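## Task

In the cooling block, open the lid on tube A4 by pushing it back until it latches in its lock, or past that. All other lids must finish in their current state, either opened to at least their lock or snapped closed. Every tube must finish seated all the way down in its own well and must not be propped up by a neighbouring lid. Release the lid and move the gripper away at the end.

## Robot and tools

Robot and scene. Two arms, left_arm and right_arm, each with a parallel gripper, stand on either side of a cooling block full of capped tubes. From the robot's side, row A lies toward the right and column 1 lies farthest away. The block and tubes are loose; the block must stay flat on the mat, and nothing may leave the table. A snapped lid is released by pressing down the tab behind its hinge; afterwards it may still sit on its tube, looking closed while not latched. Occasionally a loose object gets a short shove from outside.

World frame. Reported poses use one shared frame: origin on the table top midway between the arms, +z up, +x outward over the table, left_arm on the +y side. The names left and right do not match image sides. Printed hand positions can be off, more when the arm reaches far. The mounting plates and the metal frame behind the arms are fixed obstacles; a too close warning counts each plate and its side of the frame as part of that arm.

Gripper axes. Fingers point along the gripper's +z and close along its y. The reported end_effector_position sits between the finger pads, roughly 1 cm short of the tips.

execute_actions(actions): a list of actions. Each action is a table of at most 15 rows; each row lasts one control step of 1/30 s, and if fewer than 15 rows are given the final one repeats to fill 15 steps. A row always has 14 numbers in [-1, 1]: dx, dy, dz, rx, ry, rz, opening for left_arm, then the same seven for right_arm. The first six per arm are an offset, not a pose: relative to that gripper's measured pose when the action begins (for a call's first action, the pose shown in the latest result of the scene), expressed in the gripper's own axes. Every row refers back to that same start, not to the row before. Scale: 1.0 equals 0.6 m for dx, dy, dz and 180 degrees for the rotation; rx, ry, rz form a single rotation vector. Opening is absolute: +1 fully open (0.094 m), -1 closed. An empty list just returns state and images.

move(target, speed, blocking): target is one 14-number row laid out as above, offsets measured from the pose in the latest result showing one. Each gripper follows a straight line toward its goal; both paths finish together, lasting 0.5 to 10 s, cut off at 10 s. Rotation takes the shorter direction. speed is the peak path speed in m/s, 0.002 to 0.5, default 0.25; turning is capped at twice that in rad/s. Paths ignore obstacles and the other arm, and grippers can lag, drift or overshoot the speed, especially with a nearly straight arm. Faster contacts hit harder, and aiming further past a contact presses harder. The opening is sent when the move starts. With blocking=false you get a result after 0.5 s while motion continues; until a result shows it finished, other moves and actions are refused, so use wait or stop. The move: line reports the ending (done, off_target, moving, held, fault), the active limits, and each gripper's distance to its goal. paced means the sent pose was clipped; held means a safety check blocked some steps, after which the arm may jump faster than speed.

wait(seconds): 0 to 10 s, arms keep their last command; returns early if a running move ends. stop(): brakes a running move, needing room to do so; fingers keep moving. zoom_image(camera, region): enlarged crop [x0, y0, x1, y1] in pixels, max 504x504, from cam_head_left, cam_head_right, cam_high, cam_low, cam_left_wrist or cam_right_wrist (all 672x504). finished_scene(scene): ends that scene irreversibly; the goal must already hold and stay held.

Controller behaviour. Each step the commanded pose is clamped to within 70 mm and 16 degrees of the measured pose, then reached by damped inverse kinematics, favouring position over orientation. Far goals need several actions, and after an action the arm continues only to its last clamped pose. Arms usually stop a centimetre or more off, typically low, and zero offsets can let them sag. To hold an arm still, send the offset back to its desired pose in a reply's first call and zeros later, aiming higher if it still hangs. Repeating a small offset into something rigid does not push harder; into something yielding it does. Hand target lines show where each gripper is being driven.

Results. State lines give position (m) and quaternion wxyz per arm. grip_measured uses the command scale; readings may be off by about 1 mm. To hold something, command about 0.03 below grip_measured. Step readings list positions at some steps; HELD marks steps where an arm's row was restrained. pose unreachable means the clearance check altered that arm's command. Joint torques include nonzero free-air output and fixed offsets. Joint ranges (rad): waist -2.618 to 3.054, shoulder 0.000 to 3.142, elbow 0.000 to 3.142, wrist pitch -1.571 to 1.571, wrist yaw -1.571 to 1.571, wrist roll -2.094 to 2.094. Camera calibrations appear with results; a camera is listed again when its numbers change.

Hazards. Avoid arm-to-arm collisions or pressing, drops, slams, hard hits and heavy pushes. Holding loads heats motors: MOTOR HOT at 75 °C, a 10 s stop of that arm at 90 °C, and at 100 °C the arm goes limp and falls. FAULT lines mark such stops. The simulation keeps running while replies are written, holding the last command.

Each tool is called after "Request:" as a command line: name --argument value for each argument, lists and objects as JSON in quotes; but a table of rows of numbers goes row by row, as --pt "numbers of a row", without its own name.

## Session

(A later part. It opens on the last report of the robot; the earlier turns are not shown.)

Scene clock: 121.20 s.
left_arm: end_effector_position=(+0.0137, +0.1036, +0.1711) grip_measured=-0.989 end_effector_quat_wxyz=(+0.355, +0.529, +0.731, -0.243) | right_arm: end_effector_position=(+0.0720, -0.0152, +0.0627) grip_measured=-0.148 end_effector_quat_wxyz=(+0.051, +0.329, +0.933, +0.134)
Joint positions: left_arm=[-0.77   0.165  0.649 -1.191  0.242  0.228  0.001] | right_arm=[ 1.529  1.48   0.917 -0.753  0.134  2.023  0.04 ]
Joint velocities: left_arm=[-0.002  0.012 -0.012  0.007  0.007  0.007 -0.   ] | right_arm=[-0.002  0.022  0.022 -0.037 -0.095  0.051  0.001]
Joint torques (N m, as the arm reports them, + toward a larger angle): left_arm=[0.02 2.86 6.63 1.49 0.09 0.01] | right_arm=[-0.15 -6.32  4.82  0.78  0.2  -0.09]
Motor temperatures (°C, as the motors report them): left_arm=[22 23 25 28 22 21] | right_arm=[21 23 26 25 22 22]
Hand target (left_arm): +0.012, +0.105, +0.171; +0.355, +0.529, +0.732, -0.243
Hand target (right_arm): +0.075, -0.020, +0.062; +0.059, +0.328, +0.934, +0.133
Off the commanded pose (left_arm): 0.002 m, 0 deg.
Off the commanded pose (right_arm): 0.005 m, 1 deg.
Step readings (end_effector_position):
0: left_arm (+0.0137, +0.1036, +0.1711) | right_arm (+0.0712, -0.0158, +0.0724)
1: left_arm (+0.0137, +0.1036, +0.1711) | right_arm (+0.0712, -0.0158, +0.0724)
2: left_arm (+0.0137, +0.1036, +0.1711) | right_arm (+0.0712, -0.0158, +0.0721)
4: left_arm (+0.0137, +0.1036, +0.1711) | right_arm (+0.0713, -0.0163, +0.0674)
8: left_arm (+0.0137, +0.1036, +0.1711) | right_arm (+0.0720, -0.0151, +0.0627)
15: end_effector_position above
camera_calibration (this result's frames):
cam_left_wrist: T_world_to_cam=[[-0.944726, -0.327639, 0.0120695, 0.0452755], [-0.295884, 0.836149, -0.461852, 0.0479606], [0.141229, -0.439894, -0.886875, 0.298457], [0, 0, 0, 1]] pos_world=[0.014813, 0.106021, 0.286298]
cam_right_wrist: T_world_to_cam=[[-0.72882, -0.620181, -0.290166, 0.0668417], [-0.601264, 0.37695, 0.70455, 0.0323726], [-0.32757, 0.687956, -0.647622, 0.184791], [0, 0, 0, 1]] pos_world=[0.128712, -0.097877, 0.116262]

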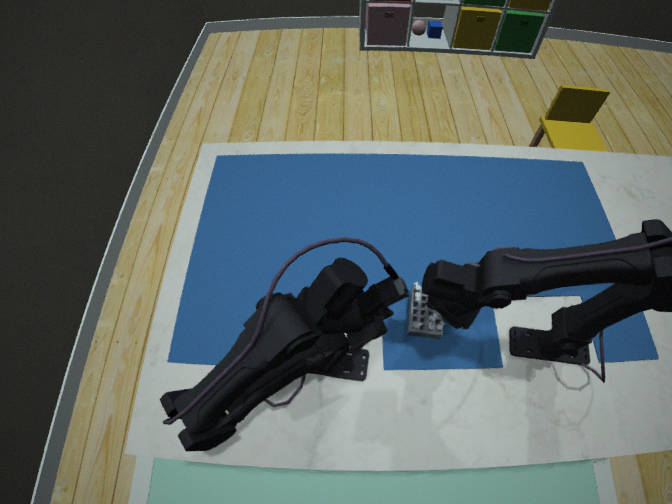

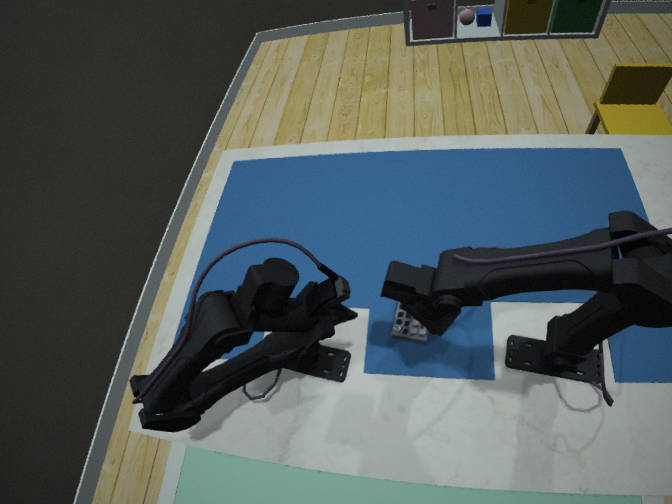

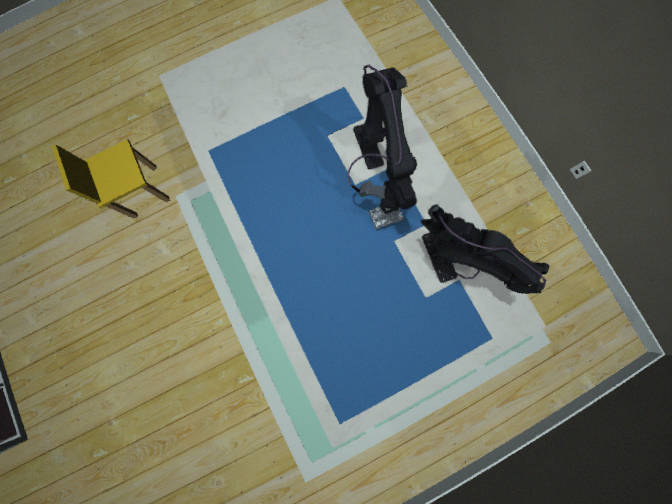

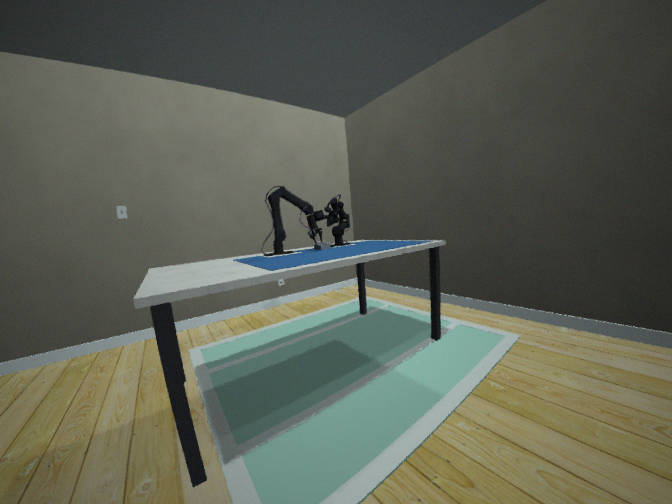

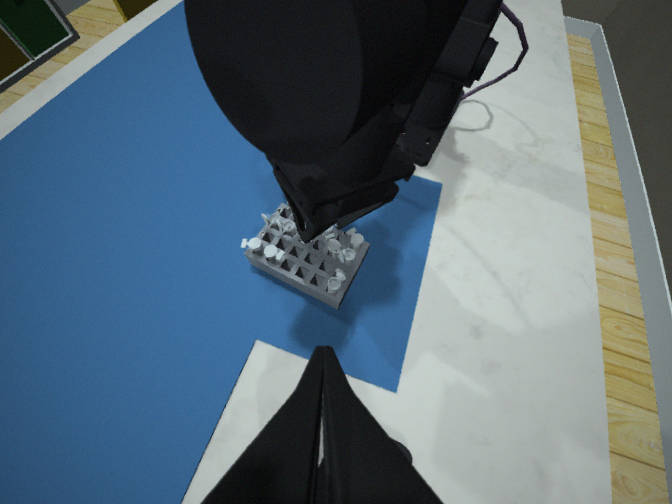

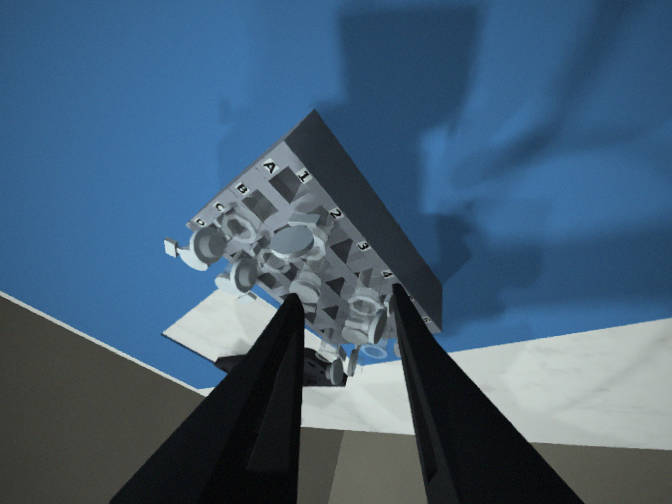

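Request:
execute_actions --actions '[]'

Scene clock: 123.87 s.
left_arm: end_effector_position=(+0.0137, +0.1036, +0.1711) grip_measured=-0.989 end_effector_quat_wxyz=(+0.355, +0.529, +0.731, -0.243) | right_arm: end_effector_position=(+0.0720, -0.0152, +0.0627) grip_measured=-0.148 end_effector_quat_wxyz=(+0.051, +0.329, +0.933, +0.134)
Joint positions: left_arm=[-0.77   0.165  0.649 -1.191  0.242  0.228  0.001] | right_arm=[ 1.529  1.48   0.917 -0.753  0.134  2.023  0.04 ]
Joint velocities: left_arm=[-0.007  0.007 -0.007 -0.007 -0.095  0.037 -0.001] | right_arm=[-0.007 -0.002 -0.017 -0.066 -0.066 -0.037  0.   ]
Joint torques (N m, as the arm reports them, + toward a larger angle): left_arm=[0.02 2.85 6.64 1.49 0.09 0.  ] | right_arm=[-0.25 -6.46  4.77  0.78  0.2  -0.09]
Motor temperatures (°C, as the motors report them): left_arm=[22 23 25 28 22 21] | right_arm=[21 23 26 25 22 22]
Hand target (left_arm): +0.012, +0.105, +0.171; +0.355, +0.529, +0.732, -0.243
Hand target (right_arm): +0.075, -0.020, +0.062; +0.059, +0.328, +0.934, +0.133
Off the commanded pose (left_arm): 0.002 m, 0 deg.
Off the commanded pose (right_arm): 0.005 m, 1 deg.
camera_calibration (this result's frames):
cam_left_wrist: T_world_to_cam=[[-0.944726, -0.327639, 0.0120695, 0.0452755], [-0.295884, 0.836149, -0.461852, 0.0479606], [0.141229, -0.439894, -0.886875, 0.298457], [0, 0, 0, 1]] pos_world=[0.014813, 0.106021, 0.286298]
cam_right_wrist: T_world_to_cam=[[-0.72882, -0.620181, -0.290166, 0.0668417], [-0.601264, 0.37695, 0.70455, 0.0323726], [-0.32757, 0.687956, -0.647622, 0.184791], [0, 0, 0, 1]] pos_world=[0.128712, -0.097877, 0.116262]

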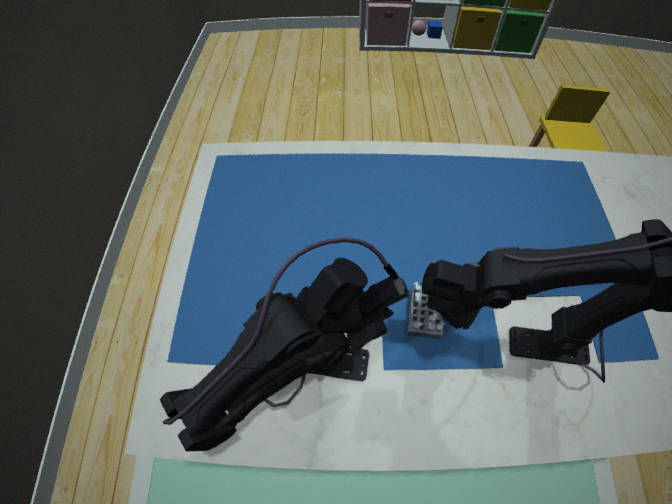

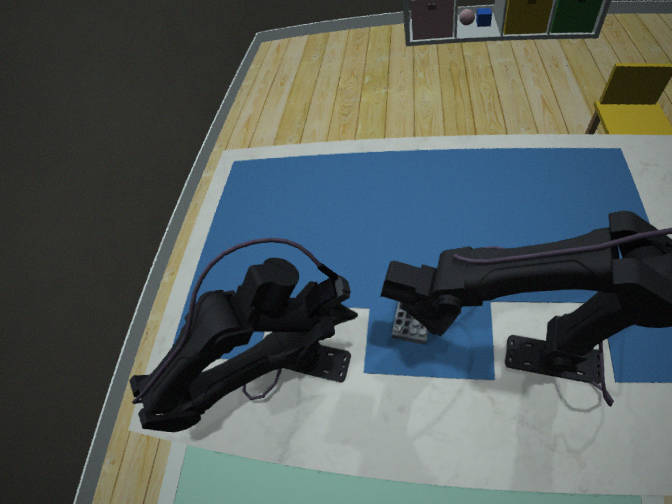

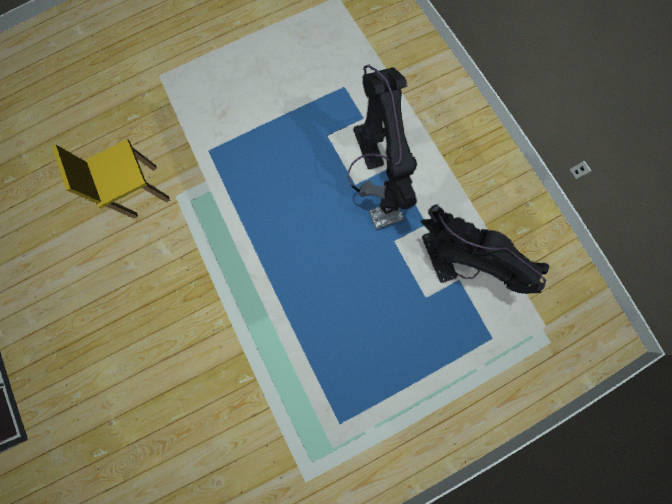

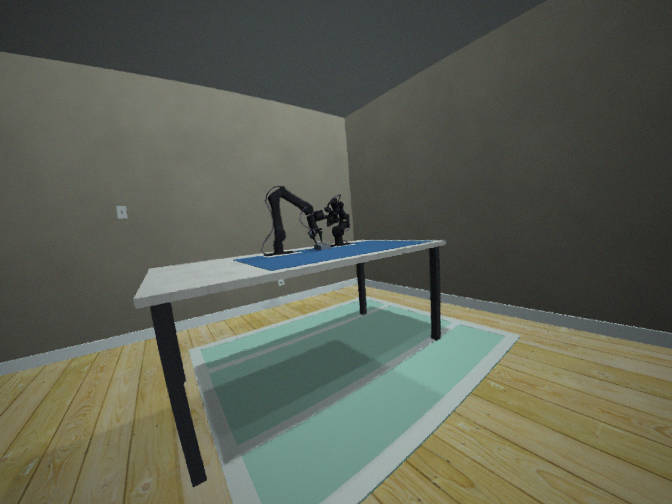

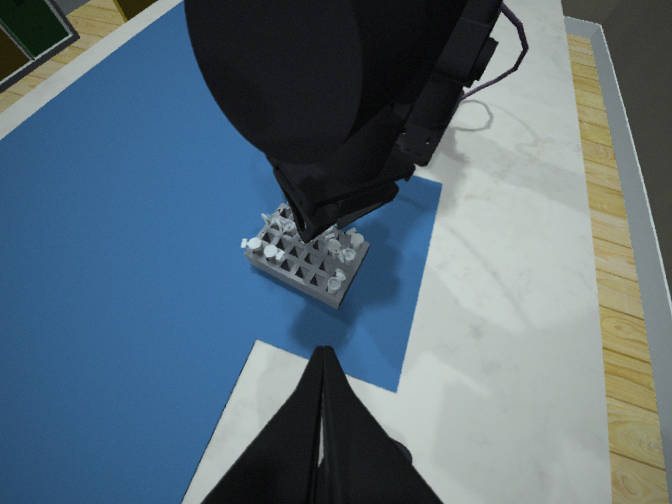

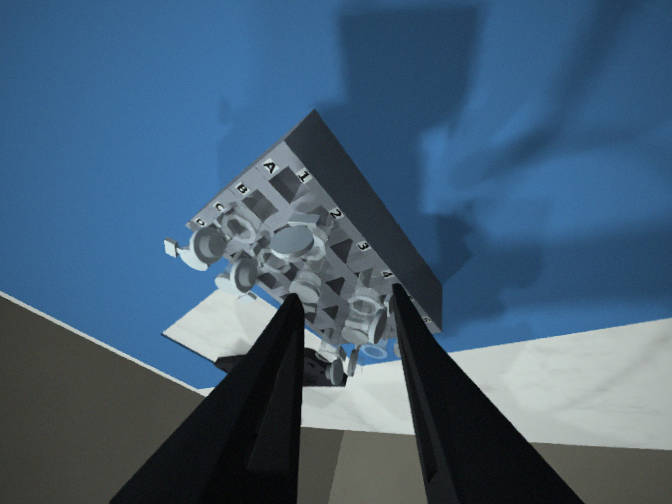

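Request:
zoom_image --camera "cam_right_wrist" --region '[270, 240, 450, 400]'

Region (270, 240, 450, 400) of cam_right_wrist's 672x504 image, scaled by 2.800, with more detail than that image has.

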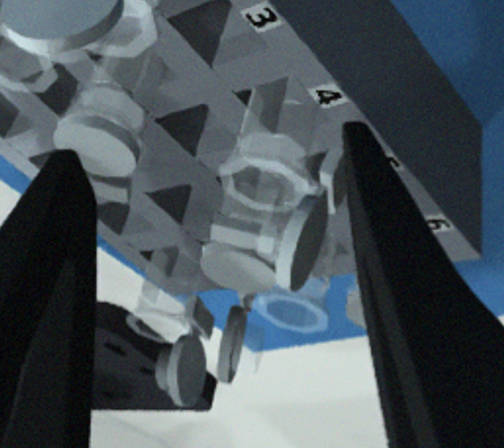

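Request:
execute_actions --actions '[[[0.002,-0.001,-0.003,0,0,0,-1,-0.0089,-0.0029,-0.0007,-0.0016,-0.0045,-0.0014,-0.149],[0.002,-0.001,-0.003,0,0,0,-1,-0.0089,-0.0025,-0.0015,-0.0021,-0.0043,-0.0013,-0.149],[0.002,-0.001,-0.003,0,0,0,-1,-0.0088,-0.0021,-0.0024,-0.0027,-0.004,-0.0013,-0.149],[0.002,-0.001,-0.003,0,0,0,-1,-0.0087,-0.0017,-0.0032,-0.0033,-0.0037,-0.0012,-0.149],[0.002,-0.001,-0.003,0,0,0,-1,-0.0087,-0.0013,-0.0041,-0.0038,-0.0035,-0.0011,-0.149],[0.002,-0.001,-0.003,0,0,0,-1,-0.0086,-0.001,-0.0049,-0.0044,-0.0032,-0.001,-0.149],[0.002,-0.001,-0.003,0,0,0,-1,-0.0085,-0.0006,-0.0058,-0.005,-0.0029,-0.001,-0.149],[0.002,-0.001,-0.003,0,0,0,-1,-0.0084,-0.0002,-0.0066,-0.0056,-0.0026,-0.0009,-0.149],[0.002,-0.001,-0.003,0,0,0,-1,-0.0084,0.0002,-0.0075,-0.0061,-0.0024,-0.0008,-0.149],[0.002,-0.001,-0.003,0,0,0,-1,-0.0083,0.0006,-0.0083,-0.0067,-0.0021,-0.0007,-0.149]]]'

Scene clock: 136.20 s.
left_arm: end_effector_position=(+0.0137, +0.1036, +0.1711) grip_measured=-0.989 end_effector_quat_wxyz=(+0.355, +0.529, +0.731, -0.243) | right_arm: end_effector_position=(+0.0721, -0.0149, +0.0642) grip_measured=-0.148 end_effector_quat_wxyz=(+0.050, +0.329, +0.933, +0.137)
Joint positions: left_arm=[-0.77   0.165  0.649 -1.191  0.242  0.228  0.001] | right_arm=[ 1.529  1.474  0.917 -0.753  0.134  2.023  0.04 ]
Joint velocities: left_arm=[-0.012  0.007  0.007 -0.007  0.051  0.007 -0.   ] | right_arm=[-0.007 -0.017  0.002 -0.022 -0.007  0.007 -0.   ]
Joint torques (N m, as the arm reports them, + toward a larger angle): left_arm=[0.03 2.86 6.64 1.49 0.09 0.01] | right_arm=[-0.44 -7.78  4.55  0.78  0.2  -0.12]
Motor temperatures (°C, as the motors report them): left_arm=[22 23 25 28 22 21] | right_arm=[21 23 26 24 22 22]
Hand target (left_arm): +0.012, +0.105, +0.171; +0.355, +0.529, +0.732, -0.243
Hand target (right_arm): +0.075, -0.019, +0.068; +0.057, +0.328, +0.932, +0.142
Off the commanded pose (left_arm): 0.002 m, 0 deg.
Off the commanded pose (right_arm): 0.006 m, 1 deg.
Step readings (end_effector_position):
0: left_arm (+0.0137, +0.1036, +0.1711) | right_arm (+0.0720, -0.0152, +0.0627)
1: left_arm (+0.0137, +0.1036, +0.1711) | right_arm (+0.0720, -0.0152, +0.0627)
2: left_arm (+0.0137, +0.1036, +0.1711) | right_arm (+0.0720, -0.0152, +0.0627)
4: left_arm (+0.0137, +0.1036, +0.1711) | right_arm (+0.0720, -0.0152, +0.0627)
8: left_arm (+0.0137, +0.1036, +0.1711) | right_arm (+0.0721, -0.0150, +0.0633)
15: end_effector_position above
camera_calibration (this result's frames):
cam_left_wrist: T_world_to_cam=[[-0.944726, -0.327639, 0.0120695, 0.0452755], [-0.295884, 0.836149, -0.461852, 0.0479606], [0.141229, -0.439894, -0.886875, 0.298457], [0, 0, 0, 1]] pos_world=[0.014813, 0.106021, 0.286298]
cam_right_wrist: T_world_to_cam=[[-0.728498, -0.618655, -0.294207, 0.0677545], [-0.602043, 0.373265, 0.705845, 0.0311745], [-0.326857, 0.691332, -0.64438, 0.185362], [0, 0, 0, 1]] pos_world=[0.128714, -0.0978666, 0.117373]

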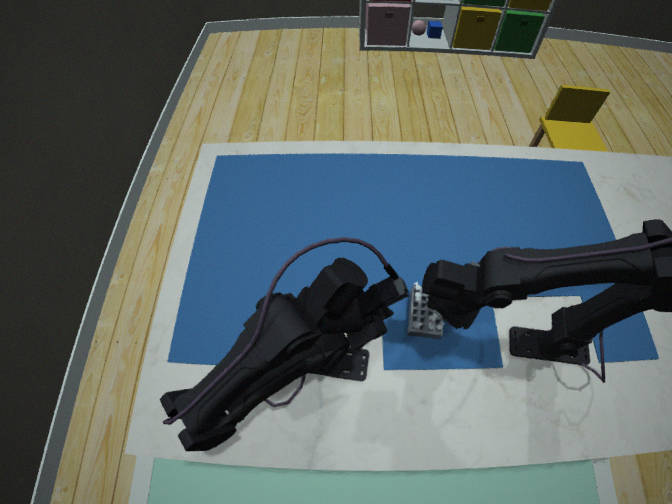

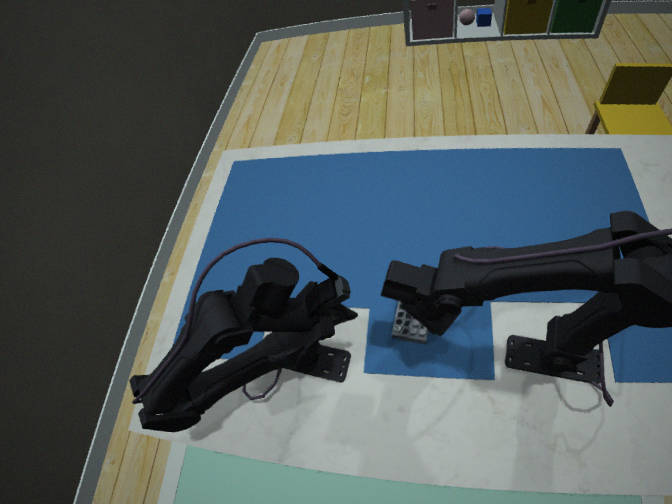

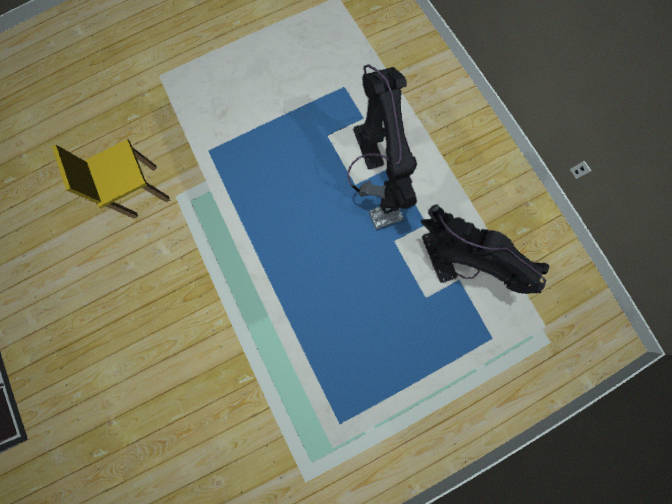

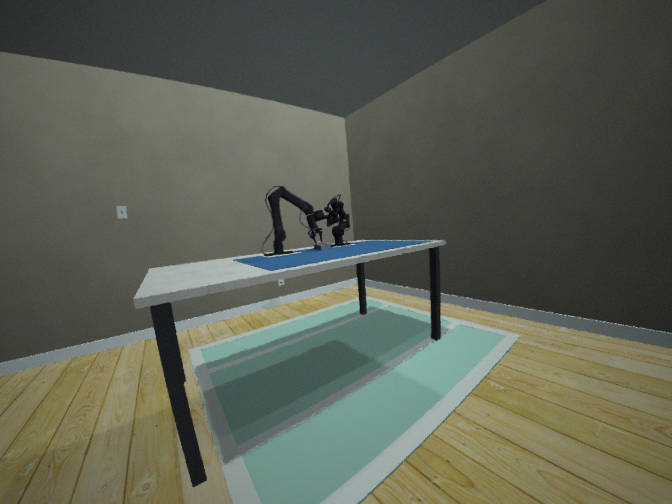

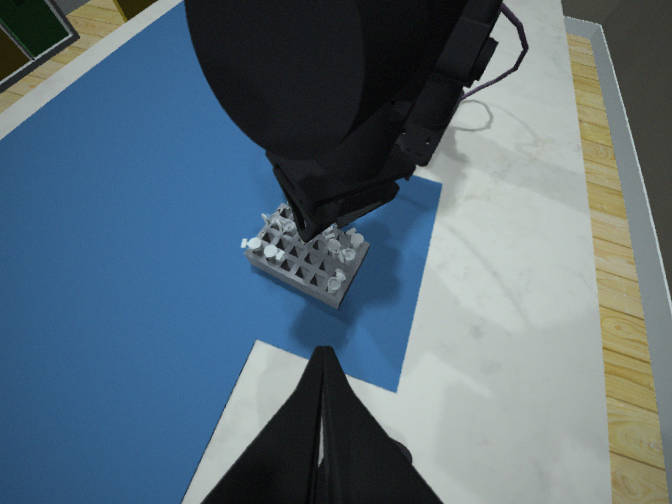

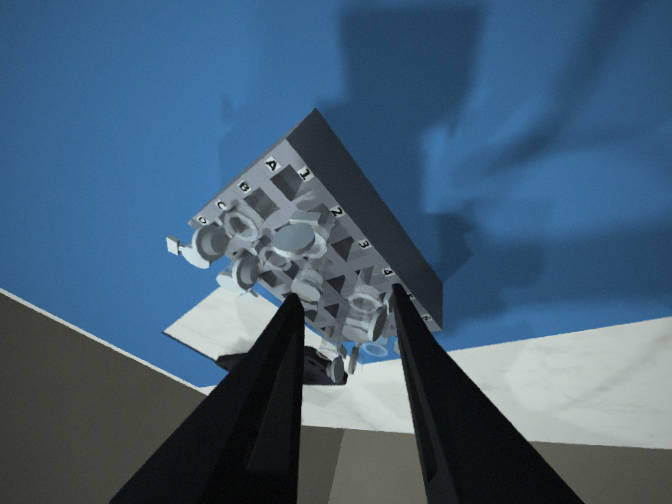

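Request:
zoom_image --camera "cam_right_wrist" --region '[270, 240, 450, 400]'

Request:
wait --seconds 0

Region (270, 240, 450, 400) of cam_right_wrist's 672x504 image, scaled by 2.800, with more detail than that image has.

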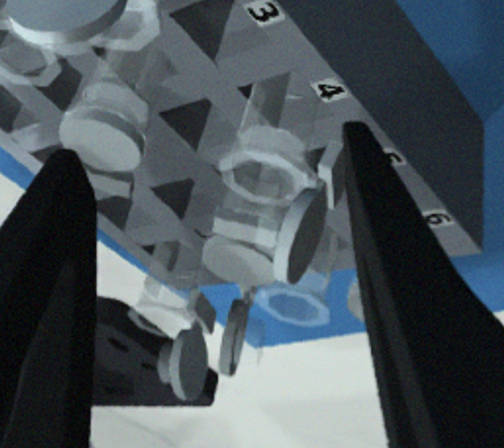

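Scene clock: 136.63 s.
left_arm: end_effector_position=(+0.0137, +0.1036, +0.1711) grip_measured=-0.989 end_effector_quat_wxyz=(+0.355, +0.529, +0.731, -0.243) | right_arm: end_effector_position=(+0.0721, -0.0149, +0.0642) grip_measured=-0.148 end_effector_quat_wxyz=(+0.050, +0.329, +0.933, +0.137)
Joint positions: left_arm=[-0.77   0.165  0.649 -1.191  0.242  0.228  0.001] | right_arm=[ 1.529  1.474  0.917 -0.753  0.134  2.023  0.04 ]
Joint velocities: left_arm=[ 0.007 -0.002 -0.007 -0.051 -0.022  0.022 -0.001] | right_arm=[-0.017 -0.017  0.022  0.037  0.007 -0.037  0.   ]
Joint torques (N m, as the arm reports them, + toward a larger angle): left_arm=[0.02 2.86 6.63 1.49 0.09 0.01] | right_arm=[-0.4  -7.76  4.74  0.77  0.2  -0.12]
Motor temperatures (°C, as the motors report them): left_arm=[22 23 25 28 22 21] | right_arm=[21 24 26 24 22 22]
Hand target (left_arm): +0.012, +0.105, +0.171; +0.355, +0.529, +0.732, -0.243
Hand target (right_arm): +0.075, -0.019, +0.068; +0.057, +0.328, +0.932, +0.142
Off the commanded pose (left_arm): 0.002 m, 0 deg.
Off the commanded pose (right_arm): 0.006 m, 1 deg.
camera_calibration (this result's frames):
cam_left_wrist: T_world_to_cam=[[-0.944726, -0.327639, 0.0120695, 0.0452755], [-0.295884, 0.836149, -0.461852, 0.0479606], [0.141229, -0.439894, -0.886875, 0.298457], [0, 0, 0, 1]] pos_world=[0.014813, 0.106021, 0.286298]
cam_right_wrist: T_world_to_cam=[[-0.728498, -0.618655, -0.294207, 0.0677545], [-0.602043, 0.373265, 0.705845, 0.0311745], [-0.326857, 0.691332, -0.64438, 0.185362], [0, 0, 0, 1]] pos_world=[0.128714, -0.0978666, 0.117373]

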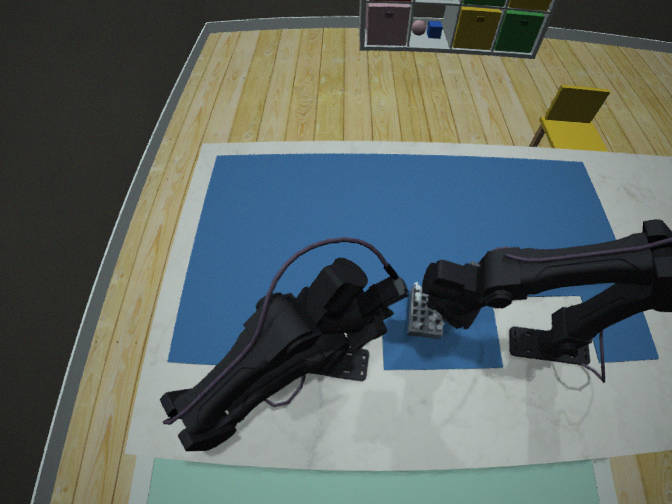

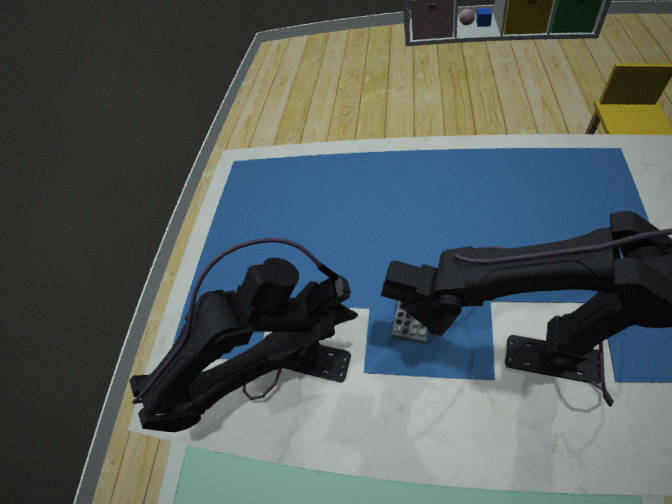

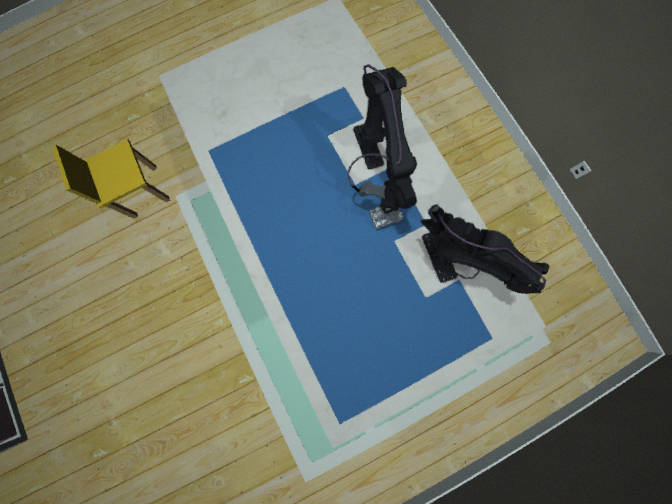

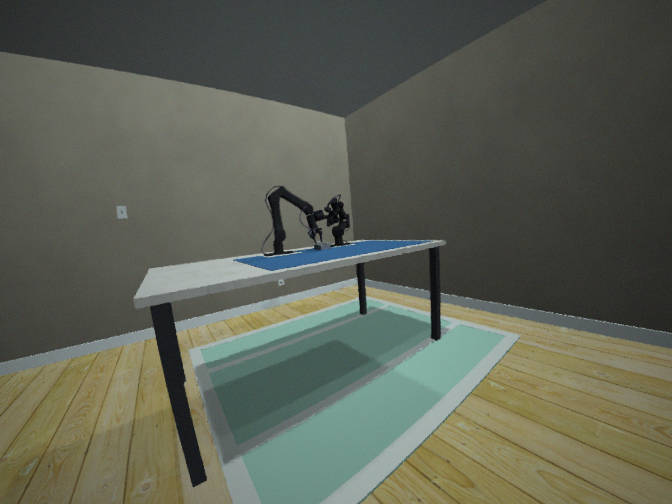

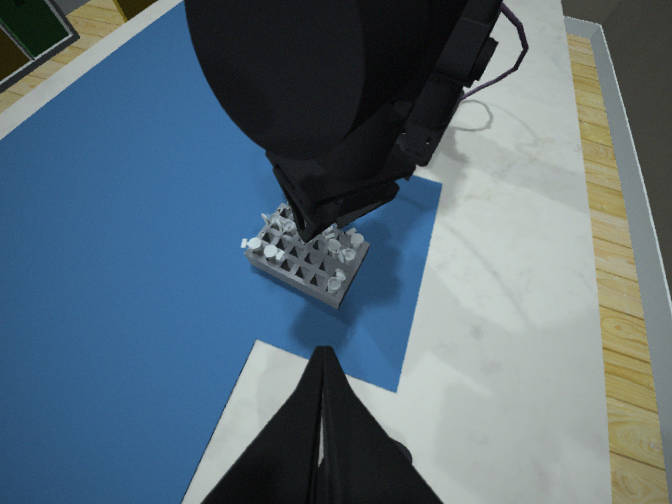

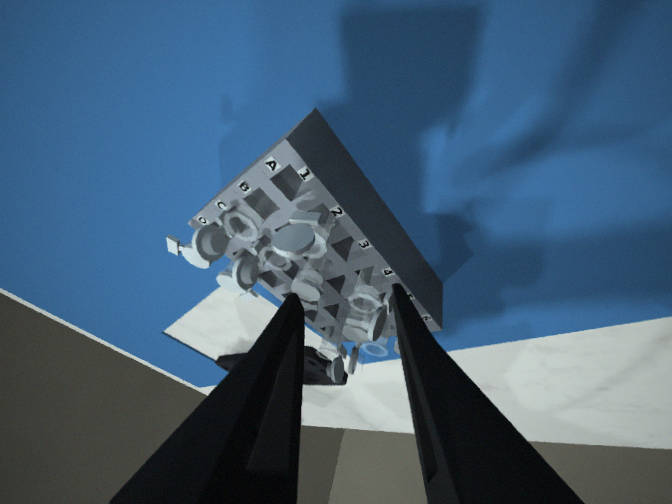

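Request:
execute_actions --actions '[[[0.002,-0.001,-0.003,0,0,0,-1,-0.0086,-0.001,-0.0045,-0.004,-0.0033,-0.0011,-0.149],[0.002,-0.001,-0.003,0,0,0,-1,-0.0087,-0.0018,-0.0028,-0.003,-0.0039,-0.0013,-0.149],[0.002,-0.001,-0.003,0,0,0,-1,-0.0088,-0.0028,-0.0007,-0.0016,-0.0046,-0.0015,-0.155],[0.002,-0.001,-0.003,0,0,0,-1,-0.0088,-0.0028,-0.0007,-0.0016,-0.0046,-0.0015,-0.162],[0.002,-0.001,-0.003,0,0,0,-1,-0.0088,-0.0028,-0.0007,-0.0016,-0.0046,-0.0015,-0.169],[0.002,-0.001,-0.003,0,0,0,-1,-0.0088,-0.0028,-0.0007,-0.0016,-0.0046,-0.0015,-0.176],[0.002,-0.001,-0.003,0,0,0,-1,-0.0088,-0.0028,-0.0007,-0.0016,-0.0046,-0.0015,-0.183],[0.002,-0.001,-0.003,0,0,0,-1,-0.0088,-0.0028,-0.0007,-0.0016,-0.0046,-0.0015,-0.19],[0.002,-0.001,-0.003,0,0,0,-1,-0.0088,-0.0028,-0.0007,-0.0016,-0.0046,-0.0015,-0.197],[0.002,-0.001,-0.003,0,0,0,-1,-0.0088,-0.0028,-0.0007,-0.0016,-0.0046,-0.0015,-0.204],[0.002,-0.001,-0.003,0,0,0,-1,-0.0088,-0.0028,-0.0007,-0.0016,-0.0046,-0.0015,-0.21]]]'

Request:
zoom_image --camera "cam_right_wrist" --region '[270, 240, 450, 400]'

Scene clock: 140.70 s.
left_arm: end_effector_position=(+0.0137, +0.1036, +0.1711) grip_measured=-0.989 end_effector_quat_wxyz=(+0.355, +0.529, +0.731, -0.243) | right_arm: end_effector_position=(+0.0721, -0.0149, +0.0642) grip_measured=-0.208 end_effector_quat_wxyz=(+0.050, +0.329, +0.933, +0.137)
Joint positions: left_arm=[-0.77   0.165  0.649 -1.191  0.242  0.228  0.001] | right_arm=[ 1.529  1.474  0.917 -0.753  0.134  2.023  0.037]
Joint velocities: left_arm=[-0.007 -0.012  0.007  0.066 -0.037 -0.095  0.001] | right_arm=[-0.002 -0.007 -0.002  0.007 -0.007 -0.022 -0.001]
Joint torques (N m, as the arm reports them, + toward a larger angle): left_arm=[0.02 2.86 6.63 1.49 0.09 0.  ] | right_arm=[-0.39 -6.6   4.71  0.78  0.21 -0.11]
Motor temperatures (°C, as the motors report them): left_arm=[22 23 25 29 22 21] | right_arm=[21 24 26 24 22 22]
Hand target (left_arm): +0.012, +0.105, +0.171; +0.355, +0.529, +0.732, -0.243
Hand target (right_arm): +0.075, -0.019, +0.064; +0.058, +0.328, +0.933, +0.136
Off the commanded pose (left_arm): 0.002 m, 0 deg.
Off the commanded pose (right_arm): 0.006 m, 1 deg.
Step readings (end_effector_position):
0: left_arm (+0.0137, +0.1036, +0.1711) | right_arm (+0.0721, -0.0149, +0.0642)
1: left_arm (+0.0137, +0.1036, +0.1711) | right_arm (+0.0721, -0.0149, +0.0642)
2: left_arm (+0.0137, +0.1036, +0.1711) | right_arm (+0.0721, -0.0149, +0.0642)
4: left_arm (+0.0137, +0.1036, +0.1711) | right_arm (+0.0721, -0.0149, +0.0642)
8: left_arm (+0.0137, +0.1036, +0.1711) | right_arm (+0.0721, -0.0149, +0.0642)
15: end_effector_position above
camera_calibration (this result's frames):
cam_left_wrist: T_world_to_cam=[[-0.944726, -0.327639, 0.0120695, 0.0452755], [-0.295884, 0.836149, -0.461852, 0.0479606], [0.141229, -0.439894, -0.886875, 0.298457], [0, 0, 0, 1]] pos_world=[0.014813, 0.106021, 0.286298]
cam_right_wrist: T_world_to_cam=[[-0.728498, -0.618655, -0.294207, 0.0677545], [-0.602043, 0.373265, 0.705845, 0.0311745], [-0.326857, 0.691332, -0.64438, 0.185362], [0, 0, 0, 1]] pos_world=[0.128714, -0.0978666, 0.117373]

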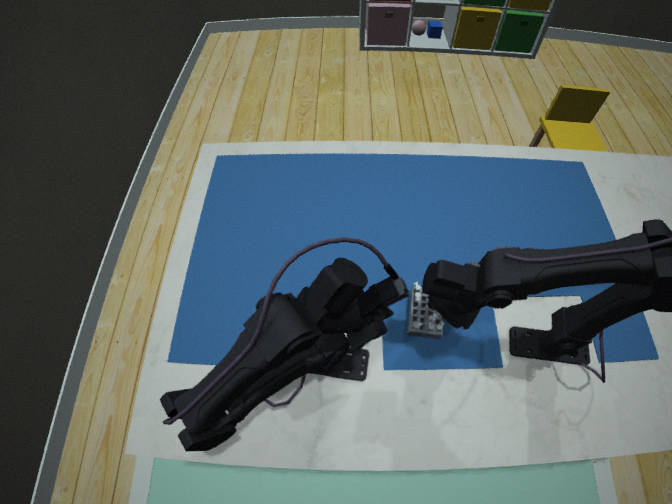

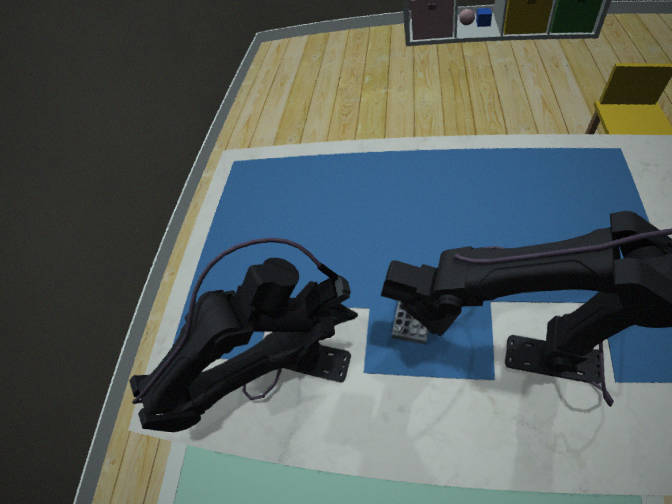

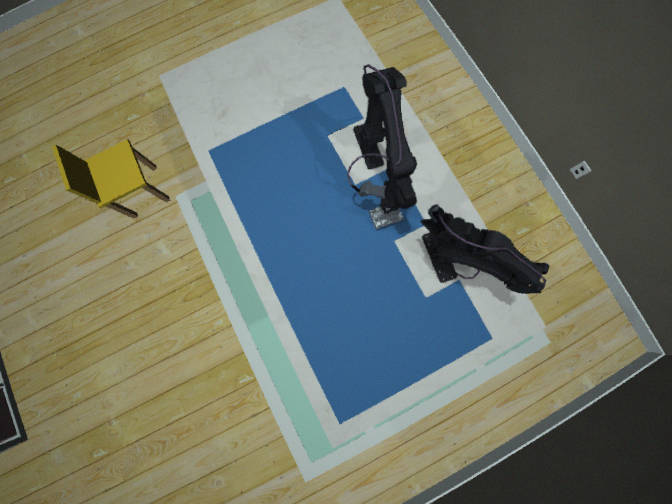

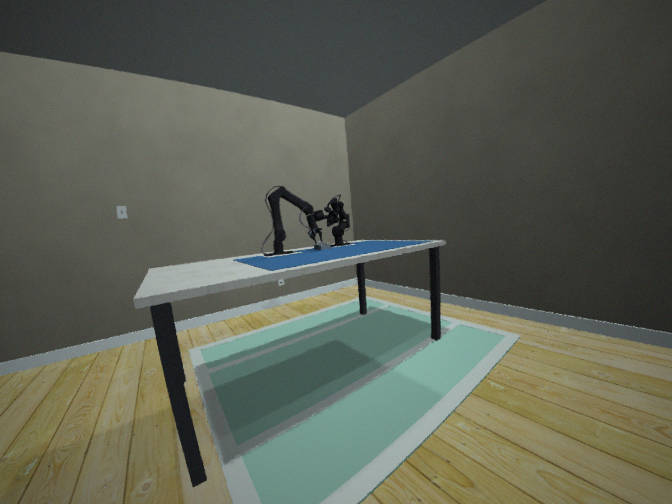

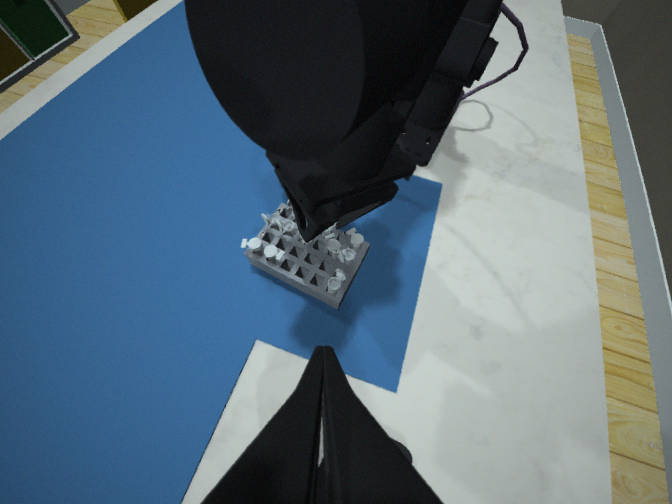

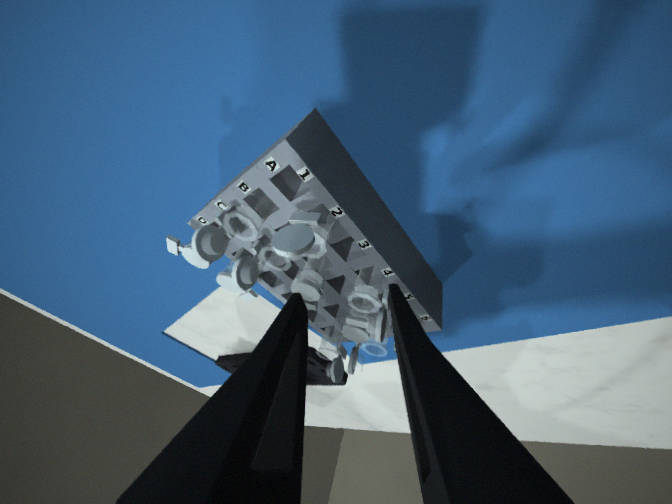

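Region (270, 240, 450, 400) of cam_right_wrist's 672x504 image, scaled by 2.800, with more detail than that image has.

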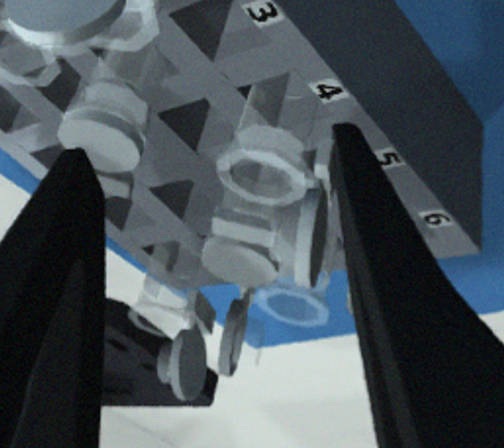

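Request:
execute_actions --actions '[[[0.002,-0.001,-0.003,0,0,0,-1,-0.0088,-0.0028,-0.0007,-0.0016,-0.0046,-0.0015,-0.215],[0.002,-0.001,-0.003,0,0,0,-1,-0.0088,-0.0028,-0.0007,-0.0016,-0.0046,-0.0015,-0.22],[0.002,-0.001,-0.003,0,0,0,-1,-0.0088,-0.0028,-0.0007,-0.0016,-0.0046,-0.0015,-0.225],[0.002,-0.001,-0.003,0,0,0,-1,-0.0088,-0.0028,-0.0007,-0.0016,-0.0046,-0.0015,-0.23],[0.002,-0.001,-0.003,0,0,0,-1,-0.0088,-0.0028,-0.0007,-0.0016,-0.0046,-0.0015,-0.235],[0.002,-0.001,-0.003,0,0,0,-1,-0.0088,-0.0028,-0.0007,-0.0016,-0.0046,-0.0015,-0.24],[0.002,-0.001,-0.003,0,0,0,-1,-0.0088,-0.0028,-0.0007,-0.0016,-0.0046,-0.0015,-0.245],[0.002,-0.001,-0.003,0,0,0,-1,-0.0088,-0.0028,-0.0007,-0.0016,-0.0046,-0.0015,-0.25]]]'

Request:
zoom_image --camera "cam_right_wrist" --region '[270, 240, 450, 400]'

Scene clock: 146.43 s.
left_arm: end_effector_position=(+0.0137, +0.1036, +0.1711) grip_measured=-0.989 end_effector_quat_wxyz=(+0.355, +0.529, +0.731, -0.243) | right_arm: end_effector_position=(+0.0720, -0.0155, +0.0640) grip_measured=-0.248 end_effector_quat_wxyz=(+0.050, +0.329, +0.933, +0.135)
Joint positions: left_arm=[-0.77   0.165  0.649 -1.191  0.242  0.228  0.001] | right_arm=[ 1.529  1.474  0.917 -0.756  0.134  2.023  0.035]
Joint velocities: left_arm=[-0.012 -0.007 -0.012 -0.037 -0.022  0.007 -0.001] | right_arm=[-0.007 -0.002 -0.002  0.037 -0.022  0.007 -0.001]
Joint torques (N m, as the arm reports them, + toward a larger angle): left_arm=[0.03 2.86 6.63 1.49 0.09 0.  ] | right_arm=[-0.36 -6.58  4.73  0.8   0.2  -0.12]
Motor temperatures (°C, as the motors report them): left_arm=[22 23 25 29 22 21] | right_arm=[21 24 26 24 22 22]
Hand target (left_arm): +0.012, +0.105, +0.171; +0.355, +0.529, +0.732, -0.243
Hand target (right_arm): +0.075, -0.019, +0.064; +0.058, +0.328, +0.933, +0.136
Off the commanded pose (left_arm): 0.002 m, 0 deg.
Off the commanded pose (right_arm): 0.005 m, 1 deg.
Step readings (end_effector_position):
0: left_arm (+0.0137, +0.1036, +0.1711) | right_arm (+0.0721, -0.0149, +0.0642)
1: left_arm (+0.0137, +0.1036, +0.1711) | right_arm (+0.0721, -0.0149, +0.0642)
2: left_arm (+0.0137, +0.1036, +0.1711) | right_arm (+0.0721, -0.0149, +0.0642)
4: left_arm (+0.0137, +0.1036, +0.1711) | right_arm (+0.0721, -0.0150, +0.0641)
8: left_arm (+0.0137, +0.1036, +0.1711) | right_arm (+0.0720, -0.0154, +0.0640)
15: end_effector_position above
camera_calibration (this result's frames):
cam_left_wrist: T_world_to_cam=[[-0.944726, -0.327639, 0.0120695, 0.0452755], [-0.295884, 0.836149, -0.461852, 0.0479606], [0.141229, -0.439894, -0.886875, 0.298457], [0, 0, 0, 1]] pos_world=[0.014813, 0.106021, 0.286298]
cam_right_wrist: T_world_to_cam=[[-0.728659, -0.619421, -0.292187, 0.0670934], [-0.601653, 0.375109, 0.7052, 0.0314886], [-0.327213, 0.689646, -0.646003, 0.185746], [0, 0, 0, 1]] pos_world=[0.128612, -0.0983513, 0.11739]

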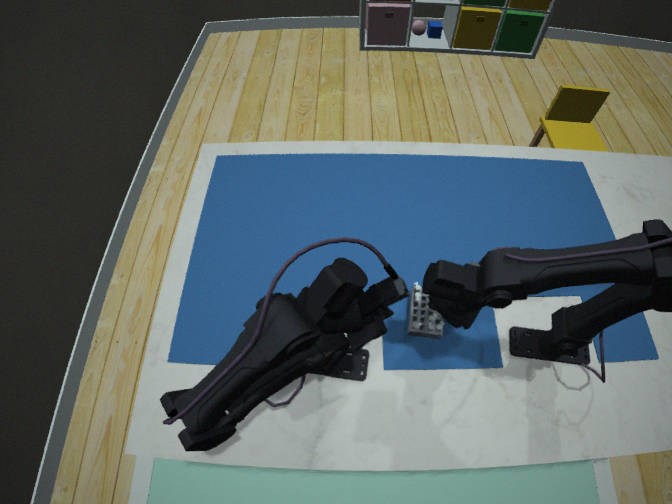

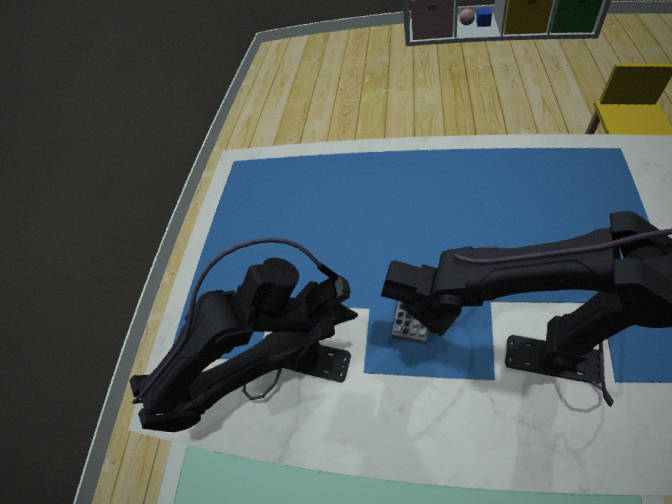

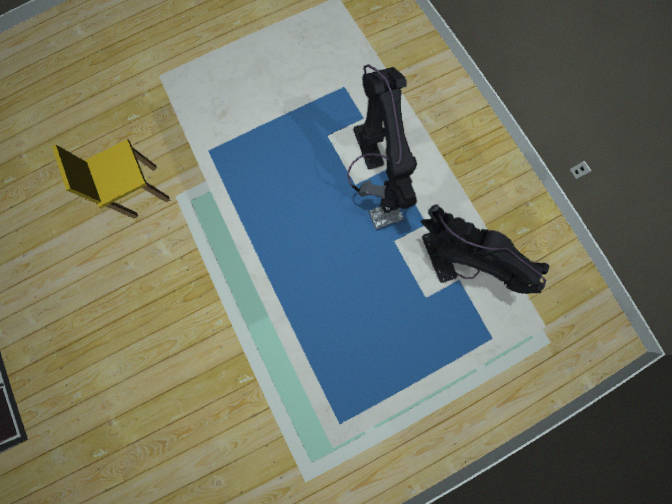

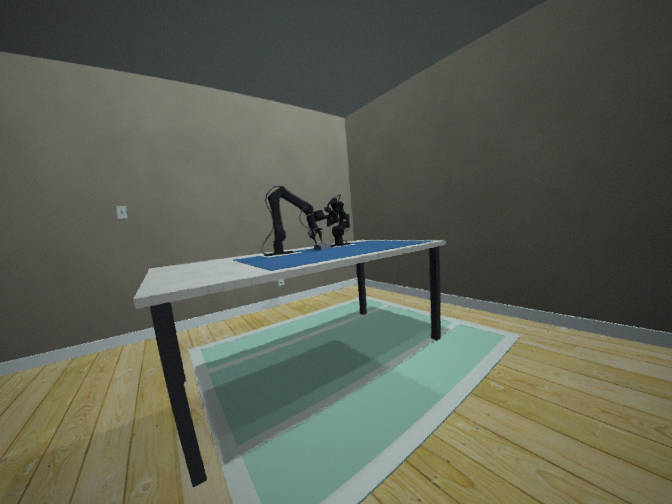

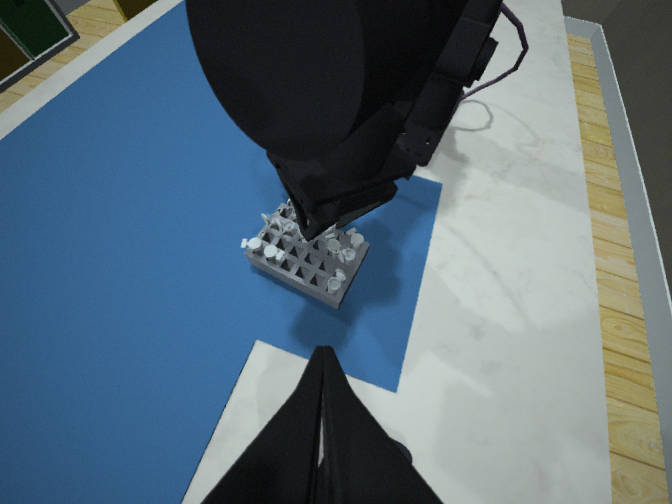

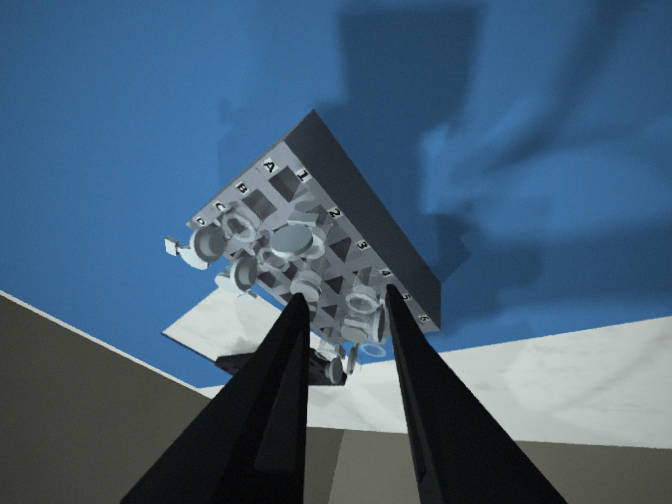

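Region (270, 240, 450, 400) of cam_right_wrist's 672x504 image, scaled by 2.800, with more detail than that image has.

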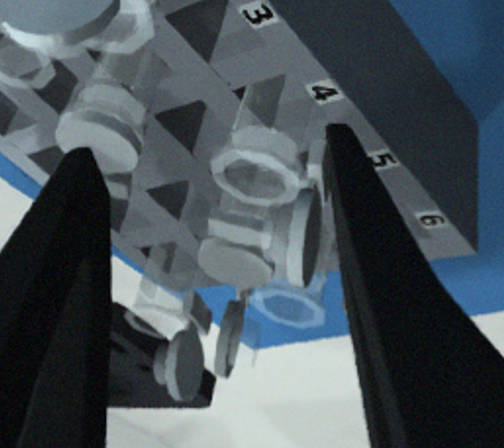

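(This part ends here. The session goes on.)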